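# Move an office chair through a self-closing door into a yellow bay

## Task

Using r1, r2 or both, get the office chair through the self-closing door and into the yellow taped bay in the next room so that every one of its five wheels sits fully within the tape and touches none of it. The door must have swung closed before the scene is ended. At the end the robots must have released the chair and backed away from it, and the chair must stay in place without any robot holding it. Neither robot may fall over or be left leaning.

## Robot and tools

Robots: two identical Hello Robot Stretch 3 units, r1 and r2. Each has a differential-drive base (0.33 m long, 0.34 m wide, passive omni wheel at the rear), a mast with a lift, and a telescoping arm that reaches out to the robot's right side, ending in a wrist and a two-finger gripper. The base cannot slide sideways; to bring the gripper forward you drive. Turning in place pivots about the point between the drive wheels, 0.05 m back from the front edge. With the arm pulled in and the wrist folded, the turning sweep has a 0.28 m radius; an unfolded level wrist reaches past it.

Frames: base frame origin is on the floor between the drive wheels, x ahead, y to the left, z up. The odometry frame is the base frame where the scene began. Each robot reports in its own frames, so their relative placement is only known from images, lidar_m, wrist_depth_mm and head_depth_mm. hand_pose is in the base frame, located where closed fingertips meet; with wrist joints at zero its x points up, y back toward the mast, z toward the rear.

execute_actions: argument actions is a list holding one action (or empty, which just reports state and pictures). The action is an object keyed "r1" and/or "r2". Each robot entry may hold:
- base: exactly one of {"translate_m": d}, a relative drive of d metres from where the base currently stands, forward positive, range -1 to 1; or {"rotate_rad": d}, a relative turn in place, left/counter-clockwise positive, range -3.2 to 3.2.
- joints: absolute targets by name: lift_m 0 to 1.1 (arm height); arm_m 0 to 0.52 (extension); wrist_yaw_rad -1.345 to 4.42 (0 along the arm, positive toward the front, 3.0 folded over the base); wrist_pitch_rad -1.57 to 0.451 (0 level, negative tips down); wrist_roll_rad -2.911 to 2.911; gripper_m -0.089 to 0.179 (larger is wider; actual fingertip gap is somewhat smaller, zero below 0.007); head_pan_rad -3.953 to 1.73 (0 ahead, positive left, -1.57 faces the arm); head_tilt_rad -1.53 to 0.419 (negative down).
- contact_limits: {"arm_m": n}, a motor effort percent 1 to 100 at which arm motion halts with contact_stop; it also caps holding force until the next action.
All motions in an action begin together. Anything omitted may keep pushing toward an earlier target. An unknown key or out-of-range number rejects the whole call. cameras picks which images return (r1_/r2_ head_camera, nav_camera, wrist_camera, or "all"; [] for none); the pictures line lists their order. Single action lasts at most 15 s. A reported stop cancels the rest of that reply's calls.

wait: seconds 0 to 10; commands nothing, returns state and images. zoom_image: camera plus region [x0, y0, x1, y1] in pixels from the top-left, at most 504 by 504, on the latest full image. finished_scene: scene number; irreversible, reports success.

Result lines: base_status and joint_status tell how each commanded motion ended: done (for the base, wheels turned fully even if slipping), off_target (stopped short, may still push), contact_stop, time_out, torque_fault (after these the old target is dropped). on_its_own covers uncommanded parts; "held at" is the held target, not the position. joint_positions gives readings. motor_effort is percent of maximum, positive toward larger joint values, bracket is peak during the action; readings carry bias and noise; positive wheel effort pushes forward. base_odometry counts wheel rotation, so slip looks like travel; heading -3.142 to 3.142, left positive. turned_by_wheels and turned_by_imu are turns since the last result. base_tilt in degrees, forward and right positive, with a few degrees of fixed bias. lidar_m: 12 distances in metres, sector 1 straight ahead then counter-clockwise in 30 degree steps (4 left, 7 behind, 10 right), plane 0.17 m high, range 0.15 to 12, "-" for nothing; own body can hide sectors 5, 6, 9, 10; it sees the other robot. wrist_depth_mm (45 to 1000) and head_depth_mm (280 to 4000, image sideways) are 7x7 grids of median depths from top left.

Speed: with lift_m under 0.30, arm_m under 0.03 and wrist_yaw_rad over 2.54 the base goes up to 0.30 m/s and 1.9 rad/s; otherwise 0.10 m/s and 0.63 rad/s.

Gripper: command below the object width to grasp (lower squeezes more); to let go, open at least 0.02 beyond the touch value. Reading and done do not confirm a grasp. Send a new value to re-squeeze.

Cautions: no contact between robots is reported, and once bases touch, further driving presses hard and can end the run. Equal commands give slightly unequal travel (under 2.5 cm per metre), which strains a shared load and can topple a robot. Fold or unfold the wrist only with lift_m 0.32 to 0.95, pitch -0.4, roll near 0; folded, lift may drop to 0.25. With yaw below -0.4 keep pitch at -0.5 or lower. Arm and lift stop and go slack on firm contact; a slack lift can sink under load. Base, wrist and head have no contact stop and keep pushing; a wrist servo pushed hard shuts off for 10 s. Pushing on something rigid with the gripper above about 0.45 m, repeated pushes after a stop, driving while holding something fixed, or snagging furniture (especially reversing) can tip a robot; back out in small steps, free the gripper, and lower lift to about 0.2 if tilt persists. Avoid drops, slams and hard impacts. The world keeps running while you think.

Each tool is called after "Request:" as name([rows], argument=value, ...), one row to a line, values as JSON.

## Session

Request:
execute_actions(actions=[])

Scene clock: 0.00 s.
r1.base_odometry: x=+0.000 y=+0.000 heading=+0.000 (m, m, rad; r1's odometry frame)
r1.turned_by_wheels: +0.000 (rad since the last result)
r1.turned_by_imu: +0.000 (rad since the last result)
r1.base_tilt: forward=+0.5 right=-0.7 (deg)
r1.lidar_m: 0.83 0.82 0.89 1.37 1.96 2.13 3.27 3.90 1.75 2.92 2.12 1.03
r1.head_depth_mm: 959 957 956 959 962 966 966 / 915 913 917 912 920 916 919 / 873 875 872 874 875 875 876 / 836 836 839 837 837 840 839 / 800 799 800 806 802 801 804 / 767 770 772 769 769 773 773 / 738 742 741 743 743 743 742
r1.base_status: not commanded
r1.joint_positions: lift_m=+0.363 arm_m=+0.000 wrist_yaw_rad=+2.904 wrist_pitch_rad=-0.586 wrist_roll_rad=-0.009 gripper_m=+0.037 head_pan_rad=+0.001 head_tilt_rad=-0.021
r1.joint_status: not commanded
r1.motor_effort: left_wheel=-1 right_wheel=-1 lift_m=+36 arm_m=-1 wrist_yaw_rad=+1 wrist_pitch_rad=+4 wrist_roll_rad=+0 gripper_m=+0 head_pan_rad=+1 head_tilt_rad=+3 (%)
r1.hand_pose: x=+0.0259 y=+0.0501 z=+0.3399 quat_wxyz=(+0.283, +0.693, +0.124, +0.651) (m; r1's base frame)
r1.wrist_depth_mm: - - - - 971 763 624 / - - - - - 802 661 / 858 - 870 875 883 826 690 / 702 - 702 705 717 713 696 / 596 579 618 610 600 608 608 / 513 533 - 517 529 526 528 / 468 - - 463 455 465 466
r2.base_odometry: x=+0.000 y=+0.000 heading=+0.000 (m, m, rad; r2's odometry frame)
r2.turned_by_wheels: +0.000 (rad since the last result)
r2.turned_by_imu: +0.000 (rad since the last result)
r2.base_tilt: forward=+0.4 right=+1.1 (deg)
r2.lidar_m: 1.87 3.55 2.78 2.74 1.49 1.16 1.15 1.23 1.82 2.04 2.19 2.95
r2.head_depth_mm: 1873 2718 - - - 3937 2496 / 1872 2757 - - - 3871 2498 / 1889 2774 - - - 3848 2351 / 1896 2776 - - - 3749 1778 / 1894 2849 - - - 3791 1669 / 1906 2800 - - - 1691 1848 / 1928 2839 - - - 3687 2407
r2.base_status: not commanded
r2.joint_positions: lift_m=+0.540 arm_m=+0.000 wrist_yaw_rad=+2.990 wrist_pitch_rad=-0.301 wrist_roll_rad=+0.016 gripper_m=+0.037 head_pan_rad=-0.010 head_tilt_rad=+0.001
r2.joint_status: not commanded
r2.motor_effort: left_wheel=+1 right_wheel=+1 lift_m=+21 arm_m=+0 wrist_yaw_rad=+0 wrist_pitch_rad=+5 wrist_roll_rad=+0 gripper_m=+0 head_pan_rad=+0 head_tilt_rad=+2 (%)
r2.hand_pose: x=+0.0146 y=+0.0895 z=+0.5797 quat_wxyz=(+0.159, +0.710, +0.052, +0.684) (m; r2's base frame)
r2.wrist_depth_mm: - - - - - - - / - - - - - - - / - - - - - - - / - - - - - - - / - - - - - - - / 919 926 - 953 928 944 979 / 773 775 777 788 787 806 803
pictures: r1_head_camera (sideways: a quarter turn clockwise sets it upright), r1_nav_camera (sideways: a quarter turn counterclockwise sets it upright), r1_wrist_camera, r2_head_camera (sideways: a quarter turn clockwise sets it upright), r2_nav_camera (sideways: a quarter turn counterclockwise sets it upright), r2_wrist_camera
Images, in order (width x height): r1_head_camera 896x504, r1_nav_camera 672x504, r1_wrist_camera 644x364, r2_head_camera 896x504, r2_nav_camera 672x504, r2_wrist_camera 644x364.

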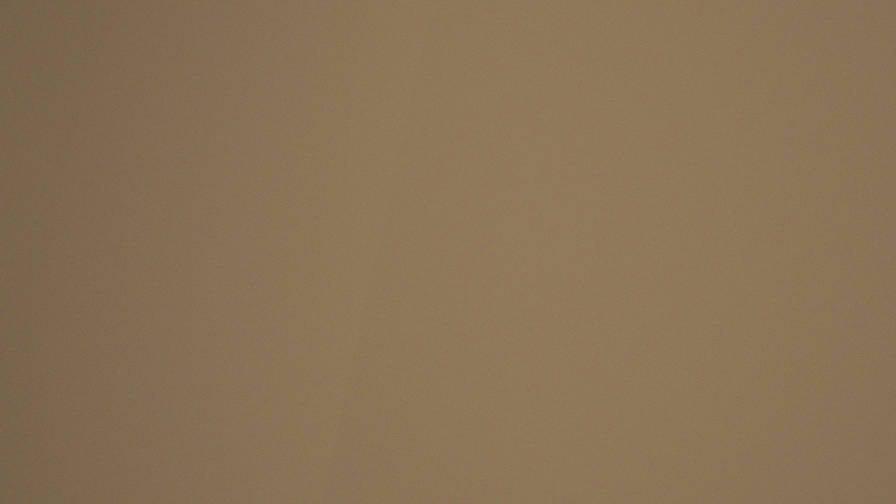

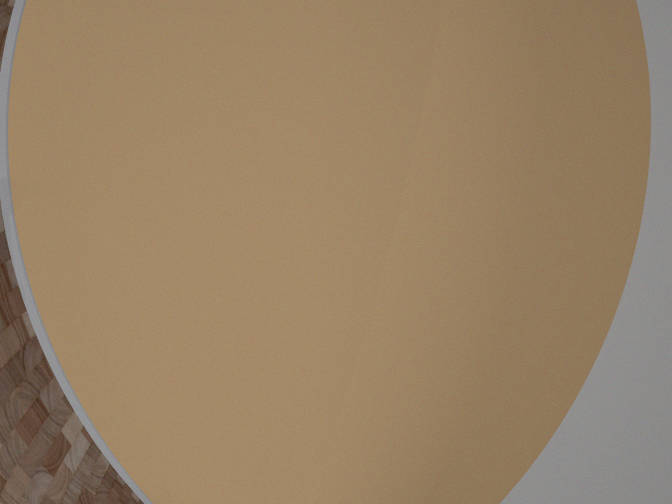

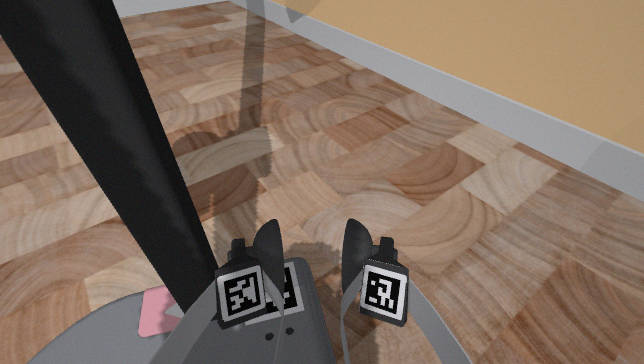

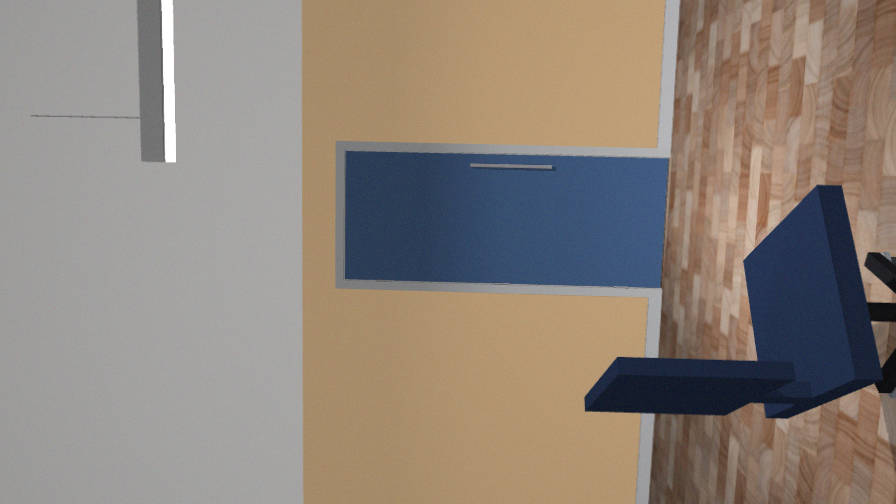

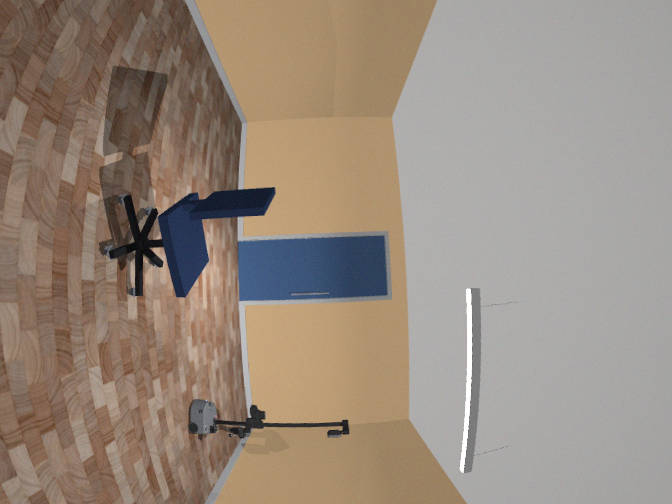

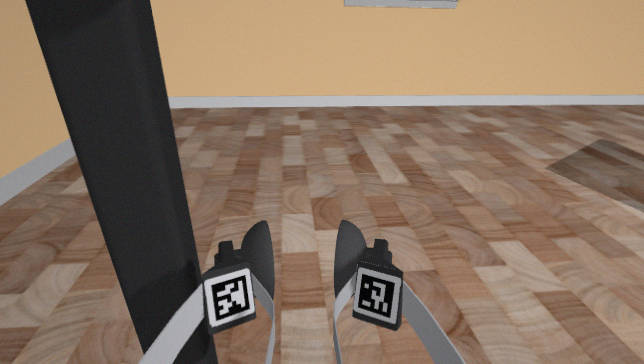

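Request:
execute_actions([
  {"r1":{"base":{"rotate_rad":1.94},"joints":{"lift_m":0.28,"wrist_pitch_rad":-0.4,"wrist_yaw_rad":3.0,"head_pan_rad":0.6,"head_tilt_rad":-0.3}},"r2":{"joints":{"lift_m":0.28,"head_tilt_rad":-0.6}}},
], cameras=["r1_head_camera","r1_nav_camera","r2_head_camera"])

Scene clock: 10.30 s.
r1.base_odometry: x=+0.000 y=+0.000 heading=+1.940 (m, m, rad; r1's odometry frame)
r1.turned_by_wheels: +1.940 (rad since the last result)
r1.turned_by_imu: +1.922 (rad since the last result)
r1.base_tilt: forward=+0.5 right=-0.7 (deg)
r1.lidar_m: 1.95 2.02 2.72 3.90 4.03 2.92 3.48 1.19 0.86 0.82 0.84 1.14
r1.head_depth_mm: 1701 1788 1861 1967 2033 1978 1552 / 1803 1881 1982 2084 2183 1988 1551 / 1905 1984 2103 2212 2327 1993 1572 / 2044 2134 2248 2395 2521 2004 1568 / 2161 2244 2394 2575 2647 1993 1570 / 2348 2446 2605 2786 2841 2001 1568 / 2500 2675 2825 3052 2804 2009 1556
r1.base_status: done
r1.joint_positions: lift_m=+0.281 arm_m=+0.000 wrist_yaw_rad=+2.998 wrist_pitch_rad=-0.422 wrist_roll_rad=-0.009 gripper_m=+0.037 head_pan_rad=+0.593 head_tilt_rad=-0.297
r1.joint_status: all done
r1.motor_effort: left_wheel=-3(11) right_wheel=+1(8) lift_m=+21(33) arm_m=-1(1) wrist_yaw_rad=+3(4) wrist_pitch_rad=+8(9) wrist_roll_rad=+0(0) gripper_m=+0(1) head_pan_rad=+4(45) head_tilt_rad=-1(25) (%)
r1.hand_pose: x=+0.0107 y=+0.0771 z=+0.2923 quat_wxyz=(+0.197, +0.697, +0.099, +0.682) (m; r1's base frame)
r1.wrist_depth_mm: - - - - - - - / - - - - - - - / - - - - - - - / 746 735 760 763 758 764 767 / 591 598 627 606 603 608 609 / 497 493 - - 509 503 502 / 439 - - - 425 427 429
r2.base_odometry: x=+0.000 y=+0.000 heading=+0.000 (m, m, rad; r2's odometry frame)
r2.turned_by_wheels: +0.000 (rad since the last result)
r2.turned_by_imu: +0.000 (rad since the last result)
r2.base_tilt: forward=+0.4 right=+1.2 (deg)
r2.lidar_m: 1.86 3.55 2.78 2.73 1.49 1.17 1.15 1.23 1.82 2.04 2.18 2.85
r2.head_depth_mm: 3867 - 3406 2388 1880 1537 1284 / 3909 - 3363 2395 1854 1519 1287 / - - 3415 2376 1853 1511 1279 / - - 2169 2214 1866 1514 1283 / - - 2026 2120 1851 1508 1273 / - - 2864 2370 1865 1515 1271 / - - 3351 2360 1842 1512 1268
r2.base_status: not commanded
r2.joint_positions: lift_m=+0.280 arm_m=+0.000 wrist_yaw_rad=+2.990 wrist_pitch_rad=-0.301 wrist_roll_rad=+0.016 gripper_m=+0.037 head_pan_rad=-0.010 head_tilt_rad=-0.592
r2.joint_status: all done
r2.motor_effort: left_wheel=+0(0) right_wheel=+0(0) lift_m=+17(18) arm_m=+0(0) wrist_yaw_rad=+0(1) wrist_pitch_rad=+5(5) wrist_roll_rad=+0(0) gripper_m=+0(0) head_pan_rad=+0(1) head_tilt_rad=-3(23) (%)
r2.hand_pose: x=+0.0146 y=+0.0895 z=+0.3200 quat_wxyz=(+0.159, +0.710, +0.052, +0.684) (m; r2's base frame)
r2.wrist_depth_mm: - - - - - - - / - - - - - - - / - - - - - - - / 944 - 945 954 969 954 980 / 692 - 755 714 737 749 765 / 579 571 - 587 586 594 601 / 483 489 488 507 497 500 495
pictures: r1_head_camera (sideways: a quarter turn clockwise sets it upright), r1_nav_camera (sideways: a quarter turn counterclockwise sets it upright), r2_head_camera (sideways: a quarter turn clockwise sets it upright)
Images, in order (width x height): r1_head_camera 896x504, r1_nav_camera 672x504, r2_head_camera 896x504.

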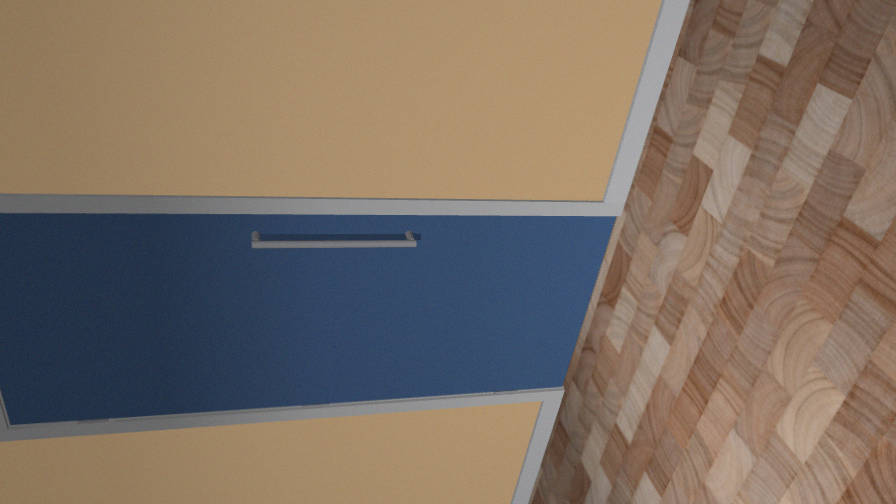

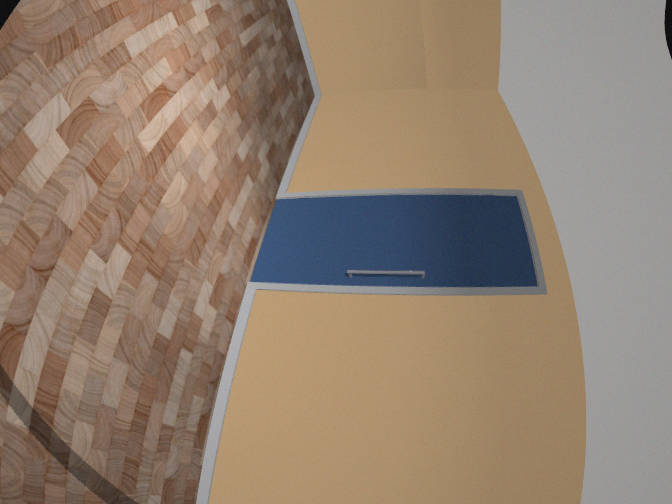

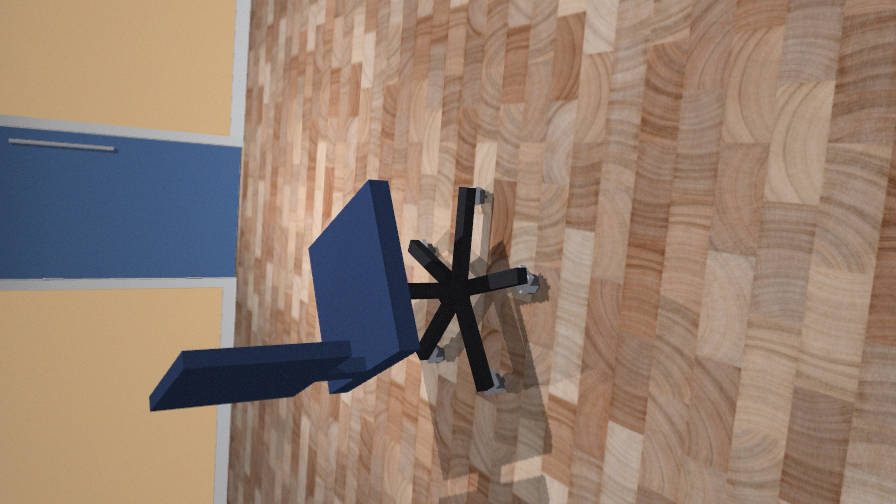

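Request:
execute_actions([
  {"r1":{"base":{"rotate_rad":0.93}},"r2":{"base":{"rotate_rad":-0.45}}},
], cameras=[])

Request:
execute_actions([
  {"r1":{"base":{"translate_m":1}},"r2":{"base":{"translate_m":1}}},
], cameras=[])

Request:
execute_actions([
  {"r1":{"base":{"translate_m":0.66}},"r2":{"base":{"translate_m":1}}},
], cameras=[])

Request:
execute_actions([
  {"r1":{"base":{"rotate_rad":0.66},"joints":{"lift_m":0.8,"head_pan_rad":-1.57,"head_tilt_rad":-0.5}},"r2":{"base":{"translate_m":1}}},
], cameras=[])

Request:
execute_actions([
  {"r1":{"joints":{"wrist_yaw_rad":0,"wrist_pitch_rad":0,"arm_m":0.3,"gripper_m":0.12}},"r2":{"base":{"rotate_rad":0.37},"joints":{"head_pan_rad":0.6}}},
])

Scene clock: 24.73 s.
r1.base_odometry: x=+0.000 y=+0.000 heading=+2.870 (m, m, rad; r1's odometry frame)
r1.turned_by_wheels: +0.930 (rad since the last result)
r1.turned_by_imu: +0.922 (rad since the last result)
r1.base_tilt: forward=+0.5 right=-0.8 (deg)
r1.lidar_m: 2.46 3.90 1.75 2.92 3.82 1.37 0.89 0.82 0.83 1.03 1.96 1.98
r1.head_depth_mm: 3541 3676 3915 - 2763 2005 1556 / 3499 3696 3863 - 2783 2005 1556 / 3518 3605 3815 - 2809 2014 1571 / 3501 3590 3835 - 2800 2032 1560 / 3427 3566 3809 3957 2832 1993 1565 / 3420 3521 3744 3883 2819 2010 1564 / 3387 3544 3727 3938 2829 2015 1561
r1.base_status: done
r1.joint_positions: lift_m=+0.281 arm_m=+0.000 wrist_yaw_rad=+2.998 wrist_pitch_rad=-0.422 wrist_roll_rad=-0.009 gripper_m=+0.037 head_pan_rad=+0.593 head_tilt_rad=-0.297
r1.joint_status: not commanded
r1.motor_effort: left_wheel=-2(10) right_wheel=+1(7) lift_m=+21(21) arm_m=-1(1) wrist_yaw_rad=+2(2) wrist_pitch_rad=+8(8) wrist_roll_rad=+0(0) gripper_m=-1(1) head_pan_rad=+4(5) head_tilt_rad=-1(1) (%)
r1.hand_pose: x=+0.0107 y=+0.0771 z=+0.2923 quat_wxyz=(+0.197, +0.697, +0.099, +0.682) (m; r1's base frame)
r1.wrist_depth_mm: - - - - - - - / - - - - - - - / - - - - - - - / 749 737 767 751 772 765 775 / 600 608 632 605 608 603 608 / 498 500 - - 512 499 505 / 441 - - - 423 427 429
r2.base_odometry: x=+0.000 y=+0.000 heading=-0.450 (m, m, rad; r2's odometry frame)
r2.turned_by_wheels: -0.450 (rad since the last result)
r2.turned_by_imu: -0.439 (rad since the last result)
r2.base_tilt: forward=+0.4 right=+1.1 (deg)
r2.lidar_m: 2.81 1.87 3.34 2.75 2.70 1.40 1.16 1.15 1.28 2.03 2.04 2.26
r2.head_depth_mm: 3091 3269 3201 2403 1867 1516 1281 / 3647 3738 3387 2399 1856 1511 1279 / - - 2984 2379 1872 1521 1274 / - - 3380 2384 1849 1516 1278 / - - 3383 2391 1856 1522 1276 / - - 3344 2355 1853 1509 1274 / 3859 - 3354 2374 1843 1507 1275
r2.base_status: done
r2.joint_positions: lift_m=+0.280 arm_m=+0.000 wrist_yaw_rad=+2.990 wrist_pitch_rad=-0.301 wrist_roll_rad=+0.016 gripper_m=+0.037 head_pan_rad=-0.010 head_tilt_rad=-0.593
r2.joint_status: not commanded
r2.motor_effort: left_wheel=+1(7) right_wheel=-2(7) lift_m=+17(17) arm_m=+0(0) wrist_yaw_rad=+0(0) wrist_pitch_rad=+5(5) wrist_roll_rad=+0(0) gripper_m=+0(0) head_pan_rad=+0(0) head_tilt_rad=-2(3) (%)
r2.hand_pose: x=+0.0146 y=+0.0895 z=+0.3200 quat_wxyz=(+0.159, +0.710, +0.052, +0.684) (m; r2's base frame)
r2.wrist_depth_mm: - - - - - - - / - - - - - - - / - - - - - - - / 934 - 907 955 959 974 - / 715 - 761 723 733 742 759 / 568 574 - 584 606 595 602 / 483 473 483 503 491 507 498
pictures: none
No camera images: the call's "cameras" was empty. Leave "cameras" out to get every camera's image.

Scene clock: 29.77 s.
r1.base_odometry: x=-0.963 y=+0.269 heading=+2.870 (m, m, rad; r1's odometry frame)
r1.turned_by_wheels: +0.000 (rad since the last result)
r1.turned_by_imu: +0.002 (rad since the last result)
r1.base_tilt: forward=+0.5 right=-0.7 (deg)
r1.lidar_m: 1.69 3.12 3.17 1.63 4.43 2.66 1.74 1.60 1.61 1.46 1.34 1.36
r1.head_depth_mm: 2799 2967 3097 3275 2767 2005 1560 / 2815 2921 3104 3268 2812 2013 1557 / 2759 2910 3025 3242 2761 2021 1558 / 2770 2913 3069 3212 2790 2024 1551 / 2750 2867 3016 3199 2824 2009 1574 / 2709 2859 3015 3197 2821 1999 1555 / 2692 2852 3016 3170 2825 2024 1569
r1.base_status: done
r1.joint_positions: lift_m=+0.281 arm_m=+0.000 wrist_yaw_rad=+2.999 wrist_pitch_rad=-0.421 wrist_roll_rad=-0.009 gripper_m=+0.037 head_pan_rad=+0.593 head_tilt_rad=-0.297
r1.joint_status: not commanded
r1.motor_effort: left_wheel=-3(6) right_wheel=+1(6) lift_m=+22(22) arm_m=-1(1) wrist_yaw_rad=+2(2) wrist_pitch_rad=+7(8) wrist_roll_rad=+0(0) gripper_m=+0(1) head_pan_rad=+4(5) head_tilt_rad=-1(1) (%)
r1.hand_pose: x=+0.0107 y=+0.0772 z=+0.2925 quat_wxyz=(+0.197, +0.697, +0.099, +0.682) (m; r1's base frame)
r1.wrist_depth_mm: - - - - - - - / - - - - - - - / - - - - - - - / 758 762 770 756 762 765 774 / 597 609 626 599 611 602 609 / 499 493 - - 507 503 500 / 438 - - - 424 431 430
r2.base_odometry: x=+0.901 y=-0.435 heading=-0.450 (m, m, rad; r2's odometry frame)
r2.turned_by_wheels: +0.000 (rad since the last result)
r2.turned_by_imu: +0.010 (rad since the last result)
r2.base_tilt: forward=+0.5 right=+1.1 (deg)
r2.lidar_m: 3.07 2.23 1.12 3.10 3.08 2.53 2.10 2.09 2.07 1.72 1.71 1.91
r2.head_depth_mm: 2618 2742 2866 2402 1861 1519 1275 / 3111 3244 3162 2417 1870 1514 1284 / 3493 3781 3348 2400 1848 1507 1282 / 3357 3739 3390 2397 1866 1509 1275 / 3218 3566 3356 2391 1855 1508 1276 / 3152 3438 2992 2335 1851 1516 1279 / 3056 3322 3147 2382 1851 1508 1280
r2.base_status: done
r2.joint_positions: lift_m=+0.280 arm_m=+0.000 wrist_yaw_rad=+2.990 wrist_pitch_rad=-0.301 wrist_roll_rad=+0.016 gripper_m=+0.037 head_pan_rad=-0.010 head_tilt_rad=-0.593
r2.joint_status: not commanded
r2.motor_effort: left_wheel=+1(8) right_wheel=-1(3) lift_m=+17(17) arm_m=+0(0) wrist_yaw_rad=+0(0) wrist_pitch_rad=+5(5) wrist_roll_rad=+0(0) gripper_m=+0(0) head_pan_rad=+0(1) head_tilt_rad=-2(3) (%)
r2.hand_pose: x=+0.0146 y=+0.0895 z=+0.3200 quat_wxyz=(+0.159, +0.710, +0.052, +0.684) (m; r2's base frame)
r2.wrist_depth_mm: - - - - - 782 - / - - - - - - - / - - - - - - - / 910 - 947 935 958 918 970 / 709 - 746 716 746 738 749 / 570 578 - 584 589 591 598 / 481 481 490 509 496 489 494
pictures: none
No camera images: the call's "cameras" was empty. Leave "cameras" out to get every camera's image.

Scene clock: 34.80 s.
r1.base_odometry: x=-1.599 y=+0.446 heading=+2.870 (m, m, rad; r1's odometry frame)
r1.turned_by_wheels: +0.000 (rad since the last result)
r1.turned_by_imu: +0.001 (rad since the last result)
r1.base_tilt: forward=+0.4 right=-0.7 (deg)
r1.lidar_m: 1.17 2.46 2.65 3.30 4.83 1.93 2.30 2.12 1.57 1.03 0.94 0.96
r1.head_depth_mm: 2298 2377 2445 2467 2478 1998 1563 / 2323 2425 2604 2704 2795 1994 1562 / 2322 2445 2595 2710 2810 2009 1570 / 2299 2420 2525 2671 2750 1994 1566 / 2296 2394 2530 2646 2715 1992 1556 / 2275 2390 2505 2676 2723 2015 1567 / 2269 2383 2493 2635 2694 2026 1570
r1.base_status: done
r1.joint_positions: lift_m=+0.281 arm_m=+0.000 wrist_yaw_rad=+2.999 wrist_pitch_rad=-0.421 wrist_roll_rad=-0.009 gripper_m=+0.037 head_pan_rad=+0.593 head_tilt_rad=-0.297
r1.joint_status: not commanded
r1.motor_effort: left_wheel=-3(7) right_wheel=+1(7) lift_m=+21(23) arm_m=-1(2) wrist_yaw_rad=+1(2) wrist_pitch_rad=+7(7) wrist_roll_rad=+0(0) gripper_m=+0(0) head_pan_rad=+4(3) head_tilt_rad=-1(1) (%)
r1.hand_pose: x=+0.0107 y=+0.0772 z=+0.2925 quat_wxyz=(+0.197, +0.697, +0.099, +0.682) (m; r1's base frame)
r1.wrist_depth_mm: - - - - - - - / - - - - - - - / 988 - - - - - - / 746 766 759 762 758 763 761 / 600 597 629 607 608 614 604 / 499 499 - - 513 506 505 / 438 - - - 421 429 426
r2.base_odometry: x=+1.801 y=-0.870 heading=-0.450 (m, m, rad; r2's odometry frame)
r2.turned_by_wheels: +0.000 (rad since the last result)
r2.turned_by_imu: +0.010 (rad since the last result)
r2.base_tilt: forward=+0.4 right=+1.1 (deg)
r2.lidar_m: 2.52 1.86 3.17 3.41 3.40 3.68 3.05 3.05 1.67 1.40 1.39 1.56
r2.head_depth_mm: 2161 2273 2370 2319 1868 1520 1276 / 2519 2715 2894 2403 1856 1517 1280 / 2514 2820 3014 2412 1851 1513 1285 / 2489 2761 2969 2375 1853 1512 1280 / 2434 2640 2910 2382 1848 1512 1271 / 2363 2594 2845 2365 1847 1498 1283 / 2303 2521 2754 2367 1845 1515 1273
r2.base_status: done
r2.joint_positions: lift_m=+0.280 arm_m=+0.000 wrist_yaw_rad=+2.990 wrist_pitch_rad=-0.301 wrist_roll_rad=+0.016 gripper_m=+0.037 head_pan_rad=-0.010 head_tilt_rad=-0.594
r2.joint_status: not commanded
r2.motor_effort: left_wheel=+0(7) right_wheel=-1(5) lift_m=+17(17) arm_m=+0(0) wrist_yaw_rad=+0(0) wrist_pitch_rad=+5(5) wrist_roll_rad=+0(0) gripper_m=+0(0) head_pan_rad=+0(0) head_tilt_rad=-2(3) (%)
r2.hand_pose: x=+0.0146 y=+0.0895 z=+0.3200 quat_wxyz=(+0.159, +0.710, +0.052, +0.684) (m; r2's base frame)
r2.wrist_depth_mm: - 852 - - - - - / - - - - - - - / - - - - - - - / 852 - 951 958 941 987 983 / 705 - 746 711 727 729 725 / 573 579 - 599 588 594 605 / 482 482 481 510 503 501 502
pictures: none
No camera images: the call's "cameras" was empty. Leave "cameras" out to get every camera's image.

Scene clock: 40.37 s.
r1.base_odometry: x=-1.599 y=+0.446 heading=-2.754 (m, m, rad; r1's odometry frame)
r1.turned_by_wheels: +0.660 (rad since the last result)
r1.turned_by_imu: +0.654 (rad since the last result)
r1.base_tilt: forward=+0.4 right=-0.7 (deg)
r1.lidar_m: 2.62 2.72 3.70 1.86 1.27 1.29 2.12 1.34 0.98 0.94 0.98 1.33
r1.head_depth_mm: 768 845 923 1013 1130 1268 1324 / 780 845 917 1001 1123 1271 1331 / 782 840 912 997 1127 1265 1323 / 784 847 925 1014 1129 1272 1333 / 783 849 929 1020 1138 1262 1326 / 784 852 927 1020 1129 1279 1324 / 780 848 927 1023 1128 1275 1334
r1.base_status: done
r1.joint_positions: lift_m=+0.799 arm_m=+0.000 wrist_yaw_rad=+2.999 wrist_pitch_rad=-0.421 wrist_roll_rad=-0.009 gripper_m=+0.037 head_pan_rad=-1.563 head_tilt_rad=-0.494
r1.joint_status: all done
r1.motor_effort: left_wheel=-3(9) right_wheel=+1(5) lift_m=+51(49) arm_m=-2(1) wrist_yaw_rad=+2(2) wrist_pitch_rad=+7(7) wrist_roll_rad=+0(0) gripper_m=+0(0) head_pan_rad=-4(53) head_tilt_rad=-3(22) (%)
r1.hand_pose: x=+0.0107 y=+0.0772 z=+0.8114 quat_wxyz=(+0.197, +0.697, +0.099, +0.683) (m; r1's base frame)
r1.wrist_depth_mm: - - - - - - - / - - - - - - - / - - - - - - - / - - - - - - - / - - - - - - - / - - - - - - - / 974 989 975 984 980 975 -
r2.base_odometry: x=+2.702 y=-1.304 heading=-0.450 (m, m, rad; r2's odometry frame)
r2.turned_by_wheels: +0.000 (rad since the last result)
r2.turned_by_imu: +0.010 (rad since the last result)
r2.base_tilt: forward=+0.4 right=+1.2 (deg)
r2.lidar_m: 1.87 1.86 1.23 3.48 3.71 1.61 4.00 2.39 1.29 1.08 1.08 1.22
r2.head_depth_mm: 1686 1775 1858 1962 1875 1516 1289 / 1728 1916 2107 2250 1857 1509 1277 / 1678 1838 2057 2233 1856 1523 1283 / 1636 1798 1978 2177 1853 1519 1279 / 1594 1740 1928 2135 1854 1507 1278 / 1547 1706 1864 2071 1844 1501 1282 / 1517 1655 1828 2008 1847 1502 1272
r2.base_status: done
r2.joint_positions: lift_m=+0.280 arm_m=+0.000 wrist_yaw_rad=+2.990 wrist_pitch_rad=-0.301 wrist_roll_rad=+0.016 gripper_m=+0.037 head_pan_rad=-0.010 head_tilt_rad=-0.594
r2.joint_status: not commanded
r2.motor_effort: left_wheel=+0(6) right_wheel=+1(5) lift_m=+17(17) arm_m=+0(0) wrist_yaw_rad=+0(1) wrist_pitch_rad=+5(5) wrist_roll_rad=+0(0) gripper_m=+0(0) head_pan_rad=+0(1) head_tilt_rad=-2(2) (%)
r2.hand_pose: x=+0.0146 y=+0.0894 z=+0.3199 quat_wxyz=(+0.159, +0.710, +0.052, +0.684) (m; r2's base frame)
r2.wrist_depth_mm: - - - - - - - / - - - - - - - / - - - - - - - / 917 - 945 958 980 952 997 / 705 - 755 748 736 735 751 / 577 576 - 588 594 597 599 / 491 488 487 499 491 503 498
pictures: none
No camera images: the call's "cameras" was empty. Leave "cameras" out to get every camera's image.

Scene clock: 43.80 s.
r1.base_odometry: x=-1.599 y=+0.446 heading=-2.754 (m, m, rad; r1's odometry frame)
r1.turned_by_wheels: +0.000 (rad since the last result)
r1.turned_by_imu: +0.000 (rad since the last result)
r1.base_tilt: forward=+0.4 right=-0.7 (deg)
r1.lidar_m: 2.62 2.72 3.71 1.86 1.32 1.35 2.12 1.34 0.98 0.94 0.98 1.33
r1.head_depth_mm: 768 846 923 1011 1104 - 1292 / 783 842 919 997 - 1294 1330 / 781 838 912 998 - 1290 1324 / 786 846 926 1014 1148 1276 1333 / 781 849 924 1021 1132 1275 1335 / 784 851 925 1018 1134 1281 1334 / 782 851 926 1023 1136 1267 1333
r1.base_status: not commanded
r1.joint_positions: lift_m=+0.799 arm_m=+0.300 wrist_yaw_rad=+0.002 wrist_pitch_rad=-0.024 wrist_roll_rad=-0.009 gripper_m=+0.120 head_pan_rad=-1.563 head_tilt_rad=-0.494
r1.joint_status: all done
r1.motor_effort: left_wheel=-3(3) right_wheel=+1(1) lift_m=+51(51) arm_m=+2(4) wrist_yaw_rad=-2(3) wrist_pitch_rad=+8(8) wrist_roll_rad=+1(1) gripper_m=+0(97) head_pan_rad=-4(4) head_tilt_rad=-2(3) (%)
r1.hand_pose: x=-0.0210 y=-0.7002 z=+0.9078 quat_wxyz=(+0.711, +0.010, -0.704, -0.008) (m; r1's base frame)
r1.wrist_depth_mm: 368 372 375 378 374 376 385 / 377 381 383 389 388 390 399 / 391 395 398 399 404 407 412 / 404 406 412 413 407 417 426 / 416 420 422 426 422 432 438 / 431 434 441 441 441 450 455 / 441 452 453 460 459 467 468
r2.base_odometry: x=+2.702 y=-1.304 heading=-0.080 (m, m, rad; r2's odometry frame)
r2.turned_by_wheels: +0.370 (rad since the last result)
r2.turned_by_imu: +0.361 (rad since the last result)
r2.base_tilt: forward=+0.4 right=+1.1 (deg)
r2.lidar_m: 1.86 1.96 1.23 3.70 3.90 4.08 3.55 1.46 1.11 1.08 1.14 1.61
r2.head_depth_mm: 1658 1795 1938 2111 1864 1519 1284 / 1748 1900 2109 2213 1847 1518 1279 / 1889 2049 2241 2342 1851 1517 1280 / 2044 2176 2427 2394 1739 1510 1273 / 2205 2268 2678 2372 1624 1500 1279 / 2254 1083 2843 2205 1665 1507 1281 / 2602 2947 3191 2379 1850 1506 1276
r2.base_status: done
r2.joint_positions: lift_m=+0.280 arm_m=+0.000 wrist_yaw_rad=+2.990 wrist_pitch_rad=-0.301 wrist_roll_rad=+0.016 gripper_m=+0.037 head_pan_rad=+0.593 head_tilt_rad=-0.594
r2.joint_status: all done
r2.motor_effort: left_wheel=-2(5) right_wheel=+2(6) lift_m=+17(17) arm_m=+0(0) wrist_yaw_rad=-1(0) wrist_pitch_rad=+5(5) wrist_roll_rad=+0(0) gripper_m=+0(0) head_pan_rad=+3(30) head_tilt_rad=-2(3) (%)
r2.hand_pose: x=+0.0146 y=+0.0894 z=+0.3199 quat_wxyz=(+0.159, +0.710, +0.052, +0.684) (m; r2's base frame)
r2.wrist_depth_mm: - - - - - - - / - - - - - - - / - - - - - - - / 917 - 940 945 966 988 996 / 711 - 748 726 734 758 744 / 577 580 - 584 603 608 595 / 482 480 490 505 493 494 498
pictures: r1_head_camera (sideways: a quarter turn clockwise sets it upright), r1_nav_camera (sideways: a quarter turn counterclockwise sets it upright), r1_wrist_camera, r2_head_camera (sideways: a quarter turn clockwise sets it upright), r2_nav_camera (sideways: a quarter turn counterclockwise sets it upright), r2_wrist_camera
Images, in order (width x height): r1_head_camera 896x504, r1_nav_camera 672x504, r1_wrist_camera 644x364, r2_head_camera 896x504, r2_nav_camera 672x504, r2_wrist_camera 644x364.

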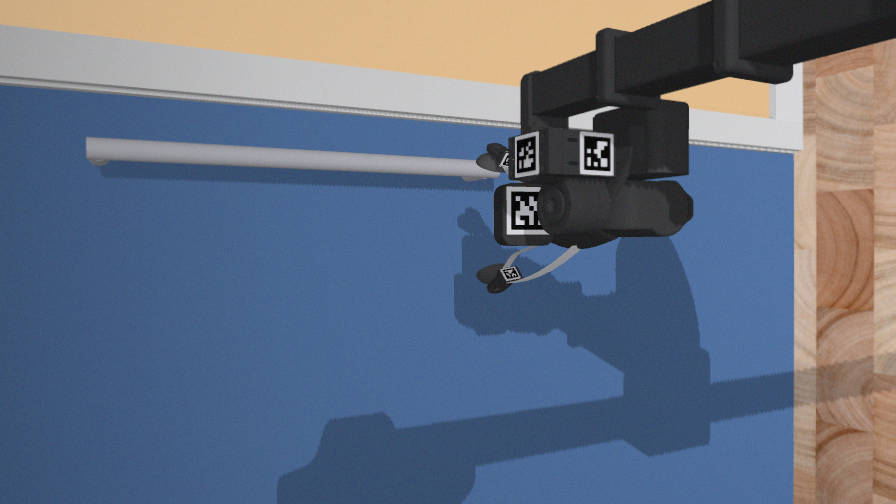

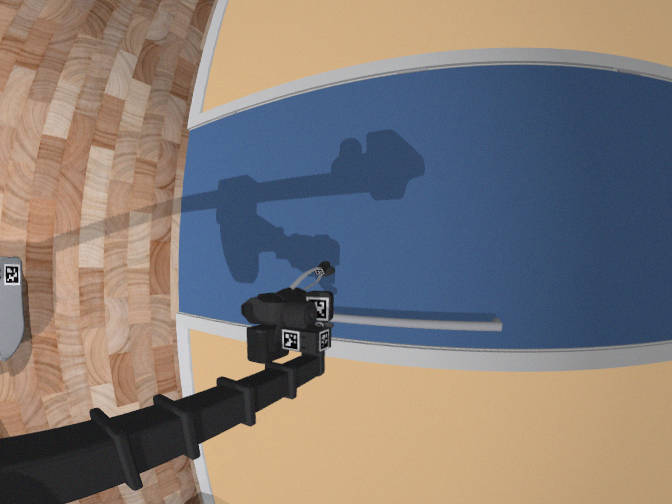

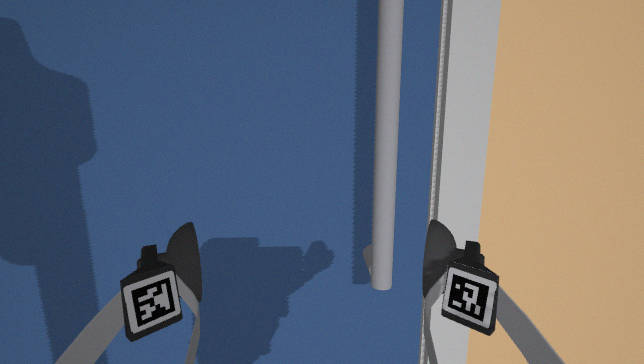

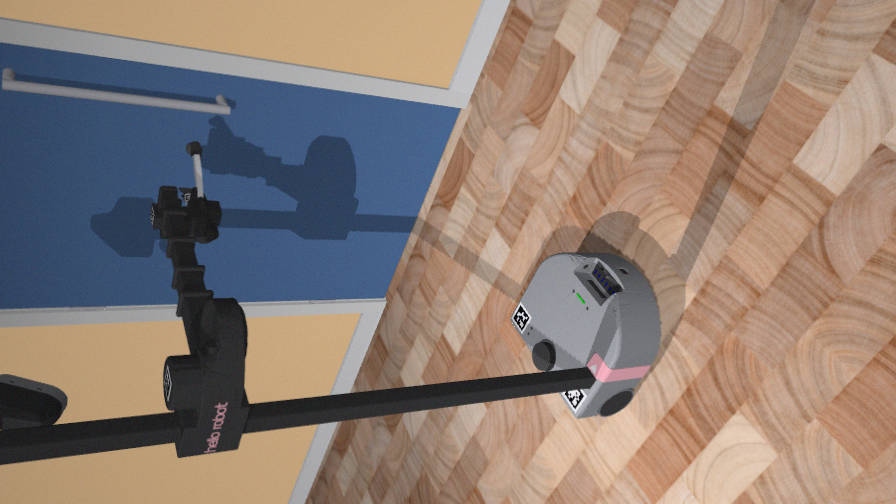

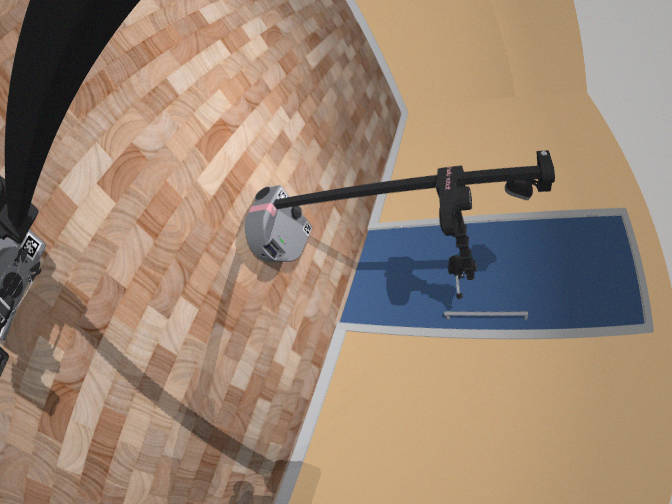

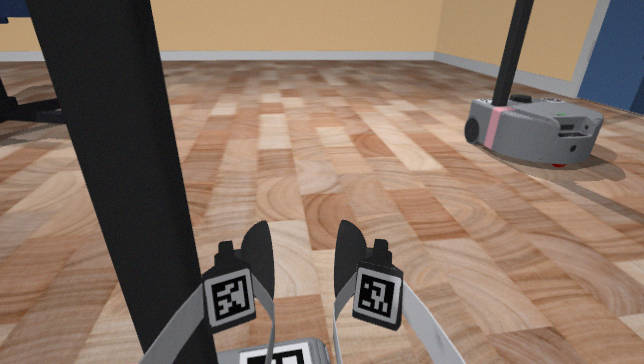

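Request:
execute_actions([
  {"r1":{"base":{"translate_m":-0.07},"joints":{"arm_m":0.4}},"r2":{"base":{"translate_m":0.6}}},
], cameras=["r1_wrist_camera"])

Request:
execute_actions([
  {"r1":{"joints":{"arm_m":0.49},"contact_limits":{"arm_m":15}},"r2":{"base":{"translate_m":0.93},"joints":{"head_pan_rad":1.4,"head_tilt_rad":-0.4}}},
], cameras=["r1_wrist_camera","r2_head_camera"])

Scene clock: 52.57 s.
r1.base_odometry: x=-1.534 y=+0.472 heading=-2.754 (m, m, rad; r1's odometry frame)
r1.turned_by_wheels: +0.000 (rad since the last result)
r1.turned_by_imu: +0.000 (rad since the last result)
r1.base_tilt: forward=+0.4 right=-0.7 (deg)
r1.lidar_m: 2.69 2.79 3.81 1.88 2.93 0.88 2.05 1.34 0.98 0.94 0.98 1.34
r1.head_depth_mm: 778 845 923 1012 1105 - 1294 / 770 836 927 1001 - 1291 1321 / 780 838 912 987 1167 1269 1325 / 783 837 913 1002 1148 1265 1331 / 784 846 924 1016 1128 1270 1329 / 784 847 927 1020 1131 1274 1328 / 786 852 926 1018 1134 1273 1331
r1.base_status: done
r1.joint_positions: lift_m=+0.799 arm_m=+0.400 wrist_yaw_rad=+0.001 wrist_pitch_rad=-0.024 wrist_roll_rad=-0.009 gripper_m=+0.120 head_pan_rad=-1.563 head_tilt_rad=-0.494
r1.joint_status: all done
r1.motor_effort: left_wheel=-3(6) right_wheel=+1(4) lift_m=+51(51) arm_m=+2(3) wrist_yaw_rad=-1(2) wrist_pitch_rad=+8(8) wrist_roll_rad=+0(0) gripper_m=-1(1) head_pan_rad=-3(4) head_tilt_rad=-2(3) (%)
r1.hand_pose: x=-0.0212 y=-0.8002 z=+0.9078 quat_wxyz=(+0.711, +0.009, -0.704, -0.008) (m; r1's base frame)
r1.wrist_depth_mm: 277 279 278 280 282 285 288 / 284 286 289 289 285 294 298 / 292 295 298 297 293 303 308 / 303 304 307 307 302 313 317 / 312 315 318 317 318 325 329 / 323 321 327 328 333 337 341 / 332 340 340 341 338 352 355
r2.base_odometry: x=+3.300 y=-1.352 heading=-0.080 (m, m, rad; r2's odometry frame)
r2.turned_by_wheels: +0.000 (rad since the last result)
r2.turned_by_imu: +0.006 (rad since the last result)
r2.base_tilt: forward=+0.4 right=+1.0 (deg)
r2.lidar_m: 1.27 1.34 0.89 0.88 3.89 2.00 3.60 1.50 1.14 1.11 1.17 1.29
r2.head_depth_mm: 1122 1205 1303 1425 1577 1516 1285 / 1199 1292 1412 1535 1699 1510 1279 / 1272 1388 1527 1681 1795 1516 1282 / 1366 1491 1663 1858 1846 1507 1276 / 1484 1566 1837 2072 1842 1502 1274 / 1616 1749 2040 2199 1850 1499 1252 / 1760 1988 2292 2373 1840 1321 1171
r2.base_status: done
r2.joint_positions: lift_m=+0.280 arm_m=+0.000 wrist_yaw_rad=+2.990 wrist_pitch_rad=-0.301 wrist_roll_rad=+0.016 gripper_m=+0.037 head_pan_rad=+0.593 head_tilt_rad=-0.594
r2.joint_status: not commanded
r2.motor_effort: left_wheel=-1(5) right_wheel=+2(7) lift_m=+17(17) arm_m=-1(0) wrist_yaw_rad=+0(0) wrist_pitch_rad=+5(5) wrist_roll_rad=+0(0) gripper_m=+0(0) head_pan_rad=+3(3) head_tilt_rad=-2(1) (%)
r2.hand_pose: x=+0.0146 y=+0.0894 z=+0.3199 quat_wxyz=(+0.159, +0.710, +0.052, +0.684) (m; r2's base frame)
r2.wrist_depth_mm: - - - - - - - / - - - - - - - / - - - - 896 - - / 921 - 939 910 847 957 991 / 700 - 752 734 739 750 761 / 568 582 - 596 590 582 603 / 487 483 484 510 489 498 488
pictures: r1_wrist_camera
Images, in order (width x height): r1_wrist_camera 644x364.

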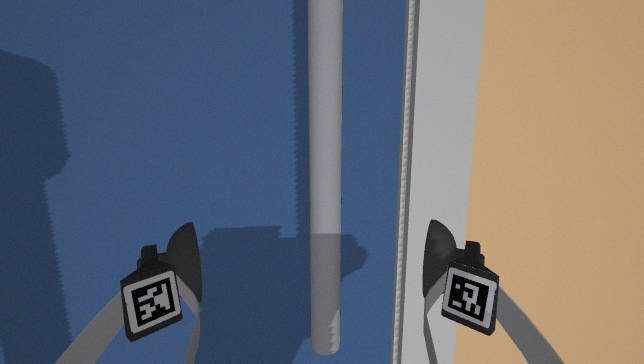

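Scene clock: 57.37 s.
r1.base_odometry: x=-1.534 y=+0.472 heading=-2.754 (m, m, rad; r1's odometry frame)
r1.turned_by_wheels: +0.000 (rad since the last result)
r1.turned_by_imu: +0.000 (rad since the last result)
r1.base_tilt: forward=+0.5 right=-0.7 (deg)
r1.lidar_m: 2.69 2.80 3.81 1.87 2.92 2.13 2.05 0.90 0.98 0.94 0.98 1.34
r1.head_depth_mm: 776 842 923 1015 1107 - - / 768 839 922 990 1140 1292 1324 / 779 839 911 - 1129 1269 1322 / 783 837 916 1015 1128 1266 1327 / 779 851 924 1016 1131 1271 1330 / 785 849 924 1020 1134 1273 1337 / 781 850 927 1016 1131 1270 1323
r1.base_status: not commanded
r1.joint_positions: lift_m=+0.799 arm_m=+0.490 wrist_yaw_rad=+0.001 wrist_pitch_rad=-0.024 wrist_roll_rad=-0.009 gripper_m=+0.120 head_pan_rad=-1.563 head_tilt_rad=-0.494
r1.joint_status: all done
r1.motor_effort: left_wheel=-3(3) right_wheel=+1(1) lift_m=+51(51) arm_m=+2(2) wrist_yaw_rad=-1(1) wrist_pitch_rad=+8(8) wrist_roll_rad=+1(0) gripper_m=+0(1) head_pan_rad=-4(4) head_tilt_rad=-2(3) (%)
r1.contact_limits: arm_m 15 (drawing in: default 21, maximum 34; extending or still: default 27, maximum 45)
r1.hand_pose: x=-0.0212 y=-0.8902 z=+0.9078 quat_wxyz=(+0.711, +0.009, -0.704, -0.008) (m; r1's base frame)
r1.wrist_depth_mm: 192 194 196 133 199 187 201 / 198 200 202 136 205 193 208 / 205 207 209 142 211 200 214 / 210 213 214 146 218 206 222 / 217 219 223 152 224 213 228 / 226 225 228 159 232 233 237 / 232 238 238 167 240 230 246
r2.base_odometry: x=+4.227 y=-1.427 heading=-0.080 (m, m, rad; r2's odometry frame)
r2.turned_by_wheels: +0.000 (rad since the last result)
r2.turned_by_imu: +0.009 (rad since the last result)
r2.base_tilt: forward=+0.5 right=+1.2 (deg)
r2.lidar_m: 0.34 0.36 0.52 1.72 1.09 2.75 3.71 1.56 1.19 1.06 0.46 0.35
r2.head_depth_mm: 834 795 850 849 820 859 866 / 1132 1142 1154 1017 1103 1188 1196 / 1766 1792 1822 1642 1873 1694 1457 / 3044 3310 3453 897 2269 1803 1461 / 3071 3287 3518 830 2353 1806 1457 / 3064 3239 3487 3038 2395 1801 1454 / 3038 3209 3442 3027 2352 1798 1446
r2.base_status: done
r2.joint_positions: lift_m=+0.280 arm_m=+0.000 wrist_yaw_rad=+2.990 wrist_pitch_rad=-0.301 wrist_roll_rad=+0.016 gripper_m=+0.037 head_pan_rad=+1.393 head_tilt_rad=-0.408
r2.joint_status: all done
r2.motor_effort: left_wheel=-2(5) right_wheel=+2(8) lift_m=+17(17) arm_m=-1(0) wrist_yaw_rad=+0(0) wrist_pitch_rad=+5(5) wrist_roll_rad=+0(0) gripper_m=+1(0) head_pan_rad=+3(34) head_tilt_rad=+3(12) (%)
r2.hand_pose: x=+0.0146 y=+0.0894 z=+0.3199 quat_wxyz=(+0.159, +0.710, +0.052, +0.684) (m; r2's base frame)
r2.wrist_depth_mm: - - - - 780 487 350 / - - - - 785 496 353 / 883 - - - 864 497 356 / 712 - 944 970 840 506 358 / 715 - 749 722 701 507 361 / 570 575 - 578 597 498 365 / 489 487 490 507 497 480 369
pictures: r1_wrist_camera, r2_head_camera (sideways: a quarter turn clockwise sets it upright)
Images, in order (width x height): r1_wrist_camera 644x364, r2_head_camera 896x504.

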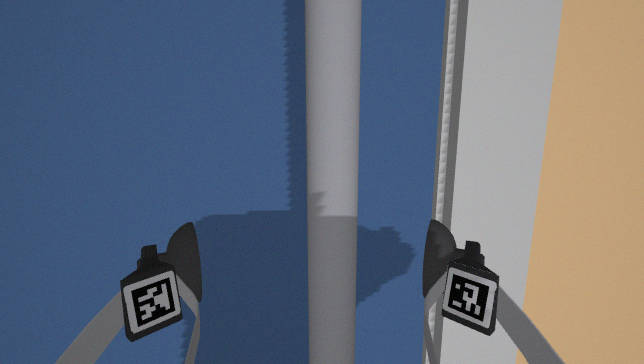

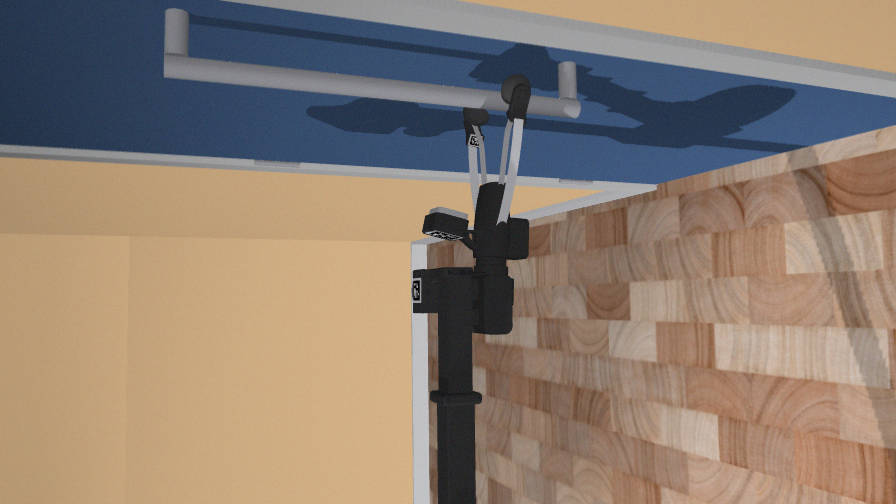

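Request:
execute_actions([
  {"r1":{"base":{"translate_m":-0.01},"joints":{"gripper_m":-0.03}},"r2":{"base":{"rotate_rad":1.53},"joints":{"head_pan_rad":0,"head_tilt_rad":-0.6}}},
], cameras=[])

Request:
execute_actions([
  {"r1":{"base":{"translate_m":0.03},"joints":{"arm_m":0.3}}},
], cameras=["r1_wrist_camera","r2_head_camera"])

Scene clock: 62.90 s.
r1.base_odometry: x=-1.525 y=+0.476 heading=-2.754 (m, m, rad; r1's odometry frame)
r1.turned_by_wheels: +0.000 (rad since the last result)
r1.turned_by_imu: +0.000 (rad since the last result)
r1.base_tilt: forward=+0.5 right=-0.7 (deg)
r1.lidar_m: 2.70 2.81 3.81 1.87 2.91 2.12 2.04 1.03 0.98 0.94 0.98 1.34
r1.head_depth_mm: 779 844 922 1011 1109 - - / 772 845 920 988 1144 1288 1332 / 781 846 926 - 1127 1268 1327 / 785 838 911 1015 1124 1264 1332 / 781 848 925 1018 1128 1263 1337 / 782 844 926 1018 1133 1276 1328 / 783 849 927 1017 1131 1270 1333
r1.base_status: done
r1.joint_positions: lift_m=+0.799 arm_m=+0.490 wrist_yaw_rad=+0.001 wrist_pitch_rad=-0.024 wrist_roll_rad=-0.009 gripper_m=-0.029 head_pan_rad=-1.563 head_tilt_rad=-0.494
r1.joint_status: all done
r1.motor_effort: left_wheel=-2(6) right_wheel=+1(1) lift_m=+51(51) arm_m=+1(3) wrist_yaw_rad=-1(1) wrist_pitch_rad=+8(8) wrist_roll_rad=+1(0) gripper_m=-27(100) head_pan_rad=-4(4) head_tilt_rad=-2(2) (%)
r1.hand_pose: x=-0.0212 y=-0.8904 z=+0.9078 quat_wxyz=(+0.711, +0.009, -0.704, -0.008) (m; r1's base frame)
r1.wrist_depth_mm: 192 193 196 132 198 187 201 / 198 199 202 136 203 193 208 / 204 205 207 141 210 200 214 / 211 212 214 145 217 206 223 / 217 218 220 145 223 214 229 / 224 226 227 150 225 223 237 / 232 234 238 159 240 241 246
r2.base_odometry: x=+4.227 y=-1.427 heading=+1.450 (m, m, rad; r2's odometry frame)
r2.turned_by_wheels: +1.530 (rad since the last result)
r2.turned_by_imu: +1.492 (rad since the last result)
r2.base_tilt: forward=+0.3 right=+1.1 (deg)
r2.lidar_m: 1.34 1.04 5.21 4.52 1.65 1.21 1.17 0.49 0.36 0.34 0.36 0.49
r2.head_depth_mm: 1331 1307 1194 1238 1215 1185 1135 / 2248 2166 1623 1917 1731 1519 1278 / 3105 3398 856 2394 1857 1525 1278 / 3076 3457 2977 2373 1864 1515 1273 / 3099 3449 2896 2380 1845 1516 1275 / 3127 3434 2860 2387 1845 1508 1267 / 3138 3460 3024 2381 1834 1434 1241
r2.base_status: done
r2.joint_positions: lift_m=+0.280 arm_m=+0.000 wrist_yaw_rad=+2.990 wrist_pitch_rad=-0.301 wrist_roll_rad=+0.016 gripper_m=+0.037 head_pan_rad=+0.007 head_tilt_rad=-0.593
r2.joint_status: all done
r2.motor_effort: left_wheel=-2(7) right_wheel=+2(8) lift_m=+17(17) arm_m=+0(0) wrist_yaw_rad=+0(0) wrist_pitch_rad=+5(5) wrist_roll_rad=+0(0) gripper_m=+0(0) head_pan_rad=-3(35) head_tilt_rad=-2(13) (%)
r2.hand_pose: x=+0.0146 y=+0.0894 z=+0.3199 quat_wxyz=(+0.159, +0.710, +0.052, +0.684) (m; r2's base frame)
r2.wrist_depth_mm: - - - - - - - / - - - - - - - / - - - - - - 901 / 929 - 968 950 983 845 703 / 714 - 764 730 727 727 738 / 583 574 - 584 597 590 596 / 477 481 494 502 490 492 495
pictures: none
No camera images: the call's "cameras" was empty. Leave "cameras" out to get every camera's image.

Scene clock: 65.53 s.
r1.base_odometry: x=-1.553 y=+0.465 heading=-2.754 (m, m, rad; r1's odometry frame)
r1.turned_by_wheels: +0.000 (rad since the last result)
r1.turned_by_imu: -0.001 (rad since the last result)
r1.base_tilt: forward=+0.4 right=-0.7 (deg)
r1.lidar_m: 2.67 2.77 3.79 1.87 2.96 2.15 2.08 1.05 0.98 0.75 0.85 1.34
r1.head_depth_mm: 779 845 918 1013 1109 - - / 752 824 911 1014 - 1304 1322 / 610 657 723 786 - 1033 1189 / 625 677 739 806 919 1022 1174 / 643 698 763 844 943 1059 1226 / 658 718 786 873 973 1110 1255 / 676 737 813 901 1013 1157 1299
r1.base_status: done
r1.joint_positions: lift_m=+0.799 arm_m=+0.300 wrist_yaw_rad=+0.014 wrist_pitch_rad=-0.026 wrist_roll_rad=-0.009 gripper_m=-0.022 head_pan_rad=-1.563 head_tilt_rad=-0.494
r1.joint_status: all done
r1.on_its_own: gripper_m is held at -0.023, not at your -0.030, by its stall guard, which is not easing now; wrist_yaw_rad is at rest, and its effort (-18) is outside its rest range (-12 to +12)
r1.motor_effort: left_wheel=+2(24) right_wheel=-5(25) lift_m=+51(52) arm_m=-5(8) wrist_yaw_rad=-18(67) wrist_pitch_rad=+9(9) wrist_roll_rad=+1(1) gripper_m=-25(31) head_pan_rad=-4(4) head_tilt_rad=-3(3) (%)
r1.hand_pose: x=-0.0178 y=-0.7009 z=+0.9074 quat_wxyz=(+0.711, +0.015, -0.703, -0.004) (m; r1's base frame)
r1.wrist_depth_mm: 243 228 213 133 188 379 381 / 251 234 220 138 193 390 392 / 262 244 227 143 201 405 403 / 273 255 235 150 207 419 417 / 285 263 244 148 212 432 435 / 300 275 260 153 218 449 447 / 314 289 262 229 233 463 463
r2.base_odometry: x=+4.227 y=-1.427 heading=+1.450 (m, m, rad; r2's odometry frame)
r2.turned_by_wheels: +0.000 (rad since the last result)
r2.turned_by_imu: +0.000 (rad since the last result)
r2.base_tilt: forward=+0.4 right=+1.0 (deg)
r2.lidar_m: 0.82 1.07 5.14 4.50 1.65 1.21 1.17 0.48 0.35 0.34 0.36 0.49
r2.head_depth_mm: 657 1432 1698 2212 1871 1434 1143 / 1777 1899 863 925 1699 1480 1279 / 3087 3291 3197 2299 1867 1518 1274 / 3094 3376 3213 2383 1848 1513 1275 / 3149 3362 908 2421 1859 1511 1272 / 3135 3438 2833 2390 1855 1509 1275 / 3140 3401 3006 2393 1841 1379 1240
r2.base_status: not commanded
r2.joint_positions: lift_m=+0.280 arm_m=+0.000 wrist_yaw_rad=+2.990 wrist_pitch_rad=-0.301 wrist_roll_rad=+0.016 gripper_m=+0.037 head_pan_rad=+0.007 head_tilt_rad=-0.593
r2.joint_status: not commanded
r2.motor_effort: left_wheel=-2(1) right_wheel=+2(3) lift_m=+17(17) arm_m=+0(0) wrist_yaw_rad=+0(0) wrist_pitch_rad=+5(5) wrist_roll_rad=+0(0) gripper_m=+0(0) head_pan_rad=-2(2) head_tilt_rad=-3(1) (%)
r2.hand_pose: x=+0.0146 y=+0.0894 z=+0.3199 quat_wxyz=(+0.159, +0.710, +0.052, +0.684) (m; r2's base frame)
r2.wrist_depth_mm: - - - - - - - / - - - - - - - / - - - - - - 900 / 945 - 943 935 974 873 724 / 713 - 751 727 749 721 741 / 570 577 - 586 588 590 591 / 482 487 490 513 497 494 498
pictures: r1_wrist_camera, r2_head_camera (sideways: a quarter turn clockwise sets it upright)
Images, in order (width x height): r1_wrist_camera 644x364, r2_head_camera 896x504.

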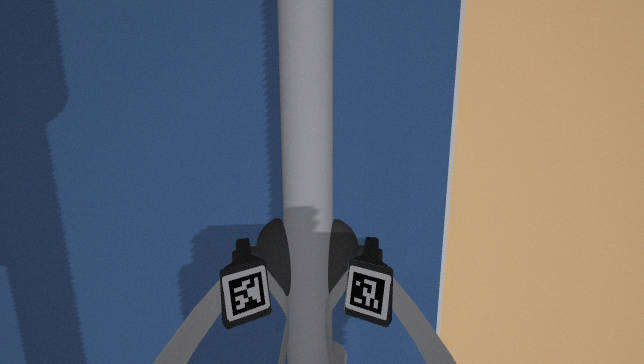

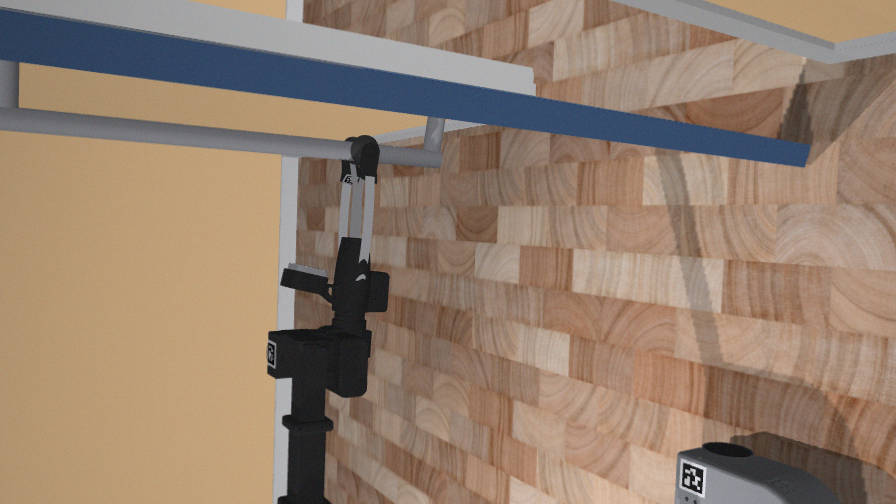

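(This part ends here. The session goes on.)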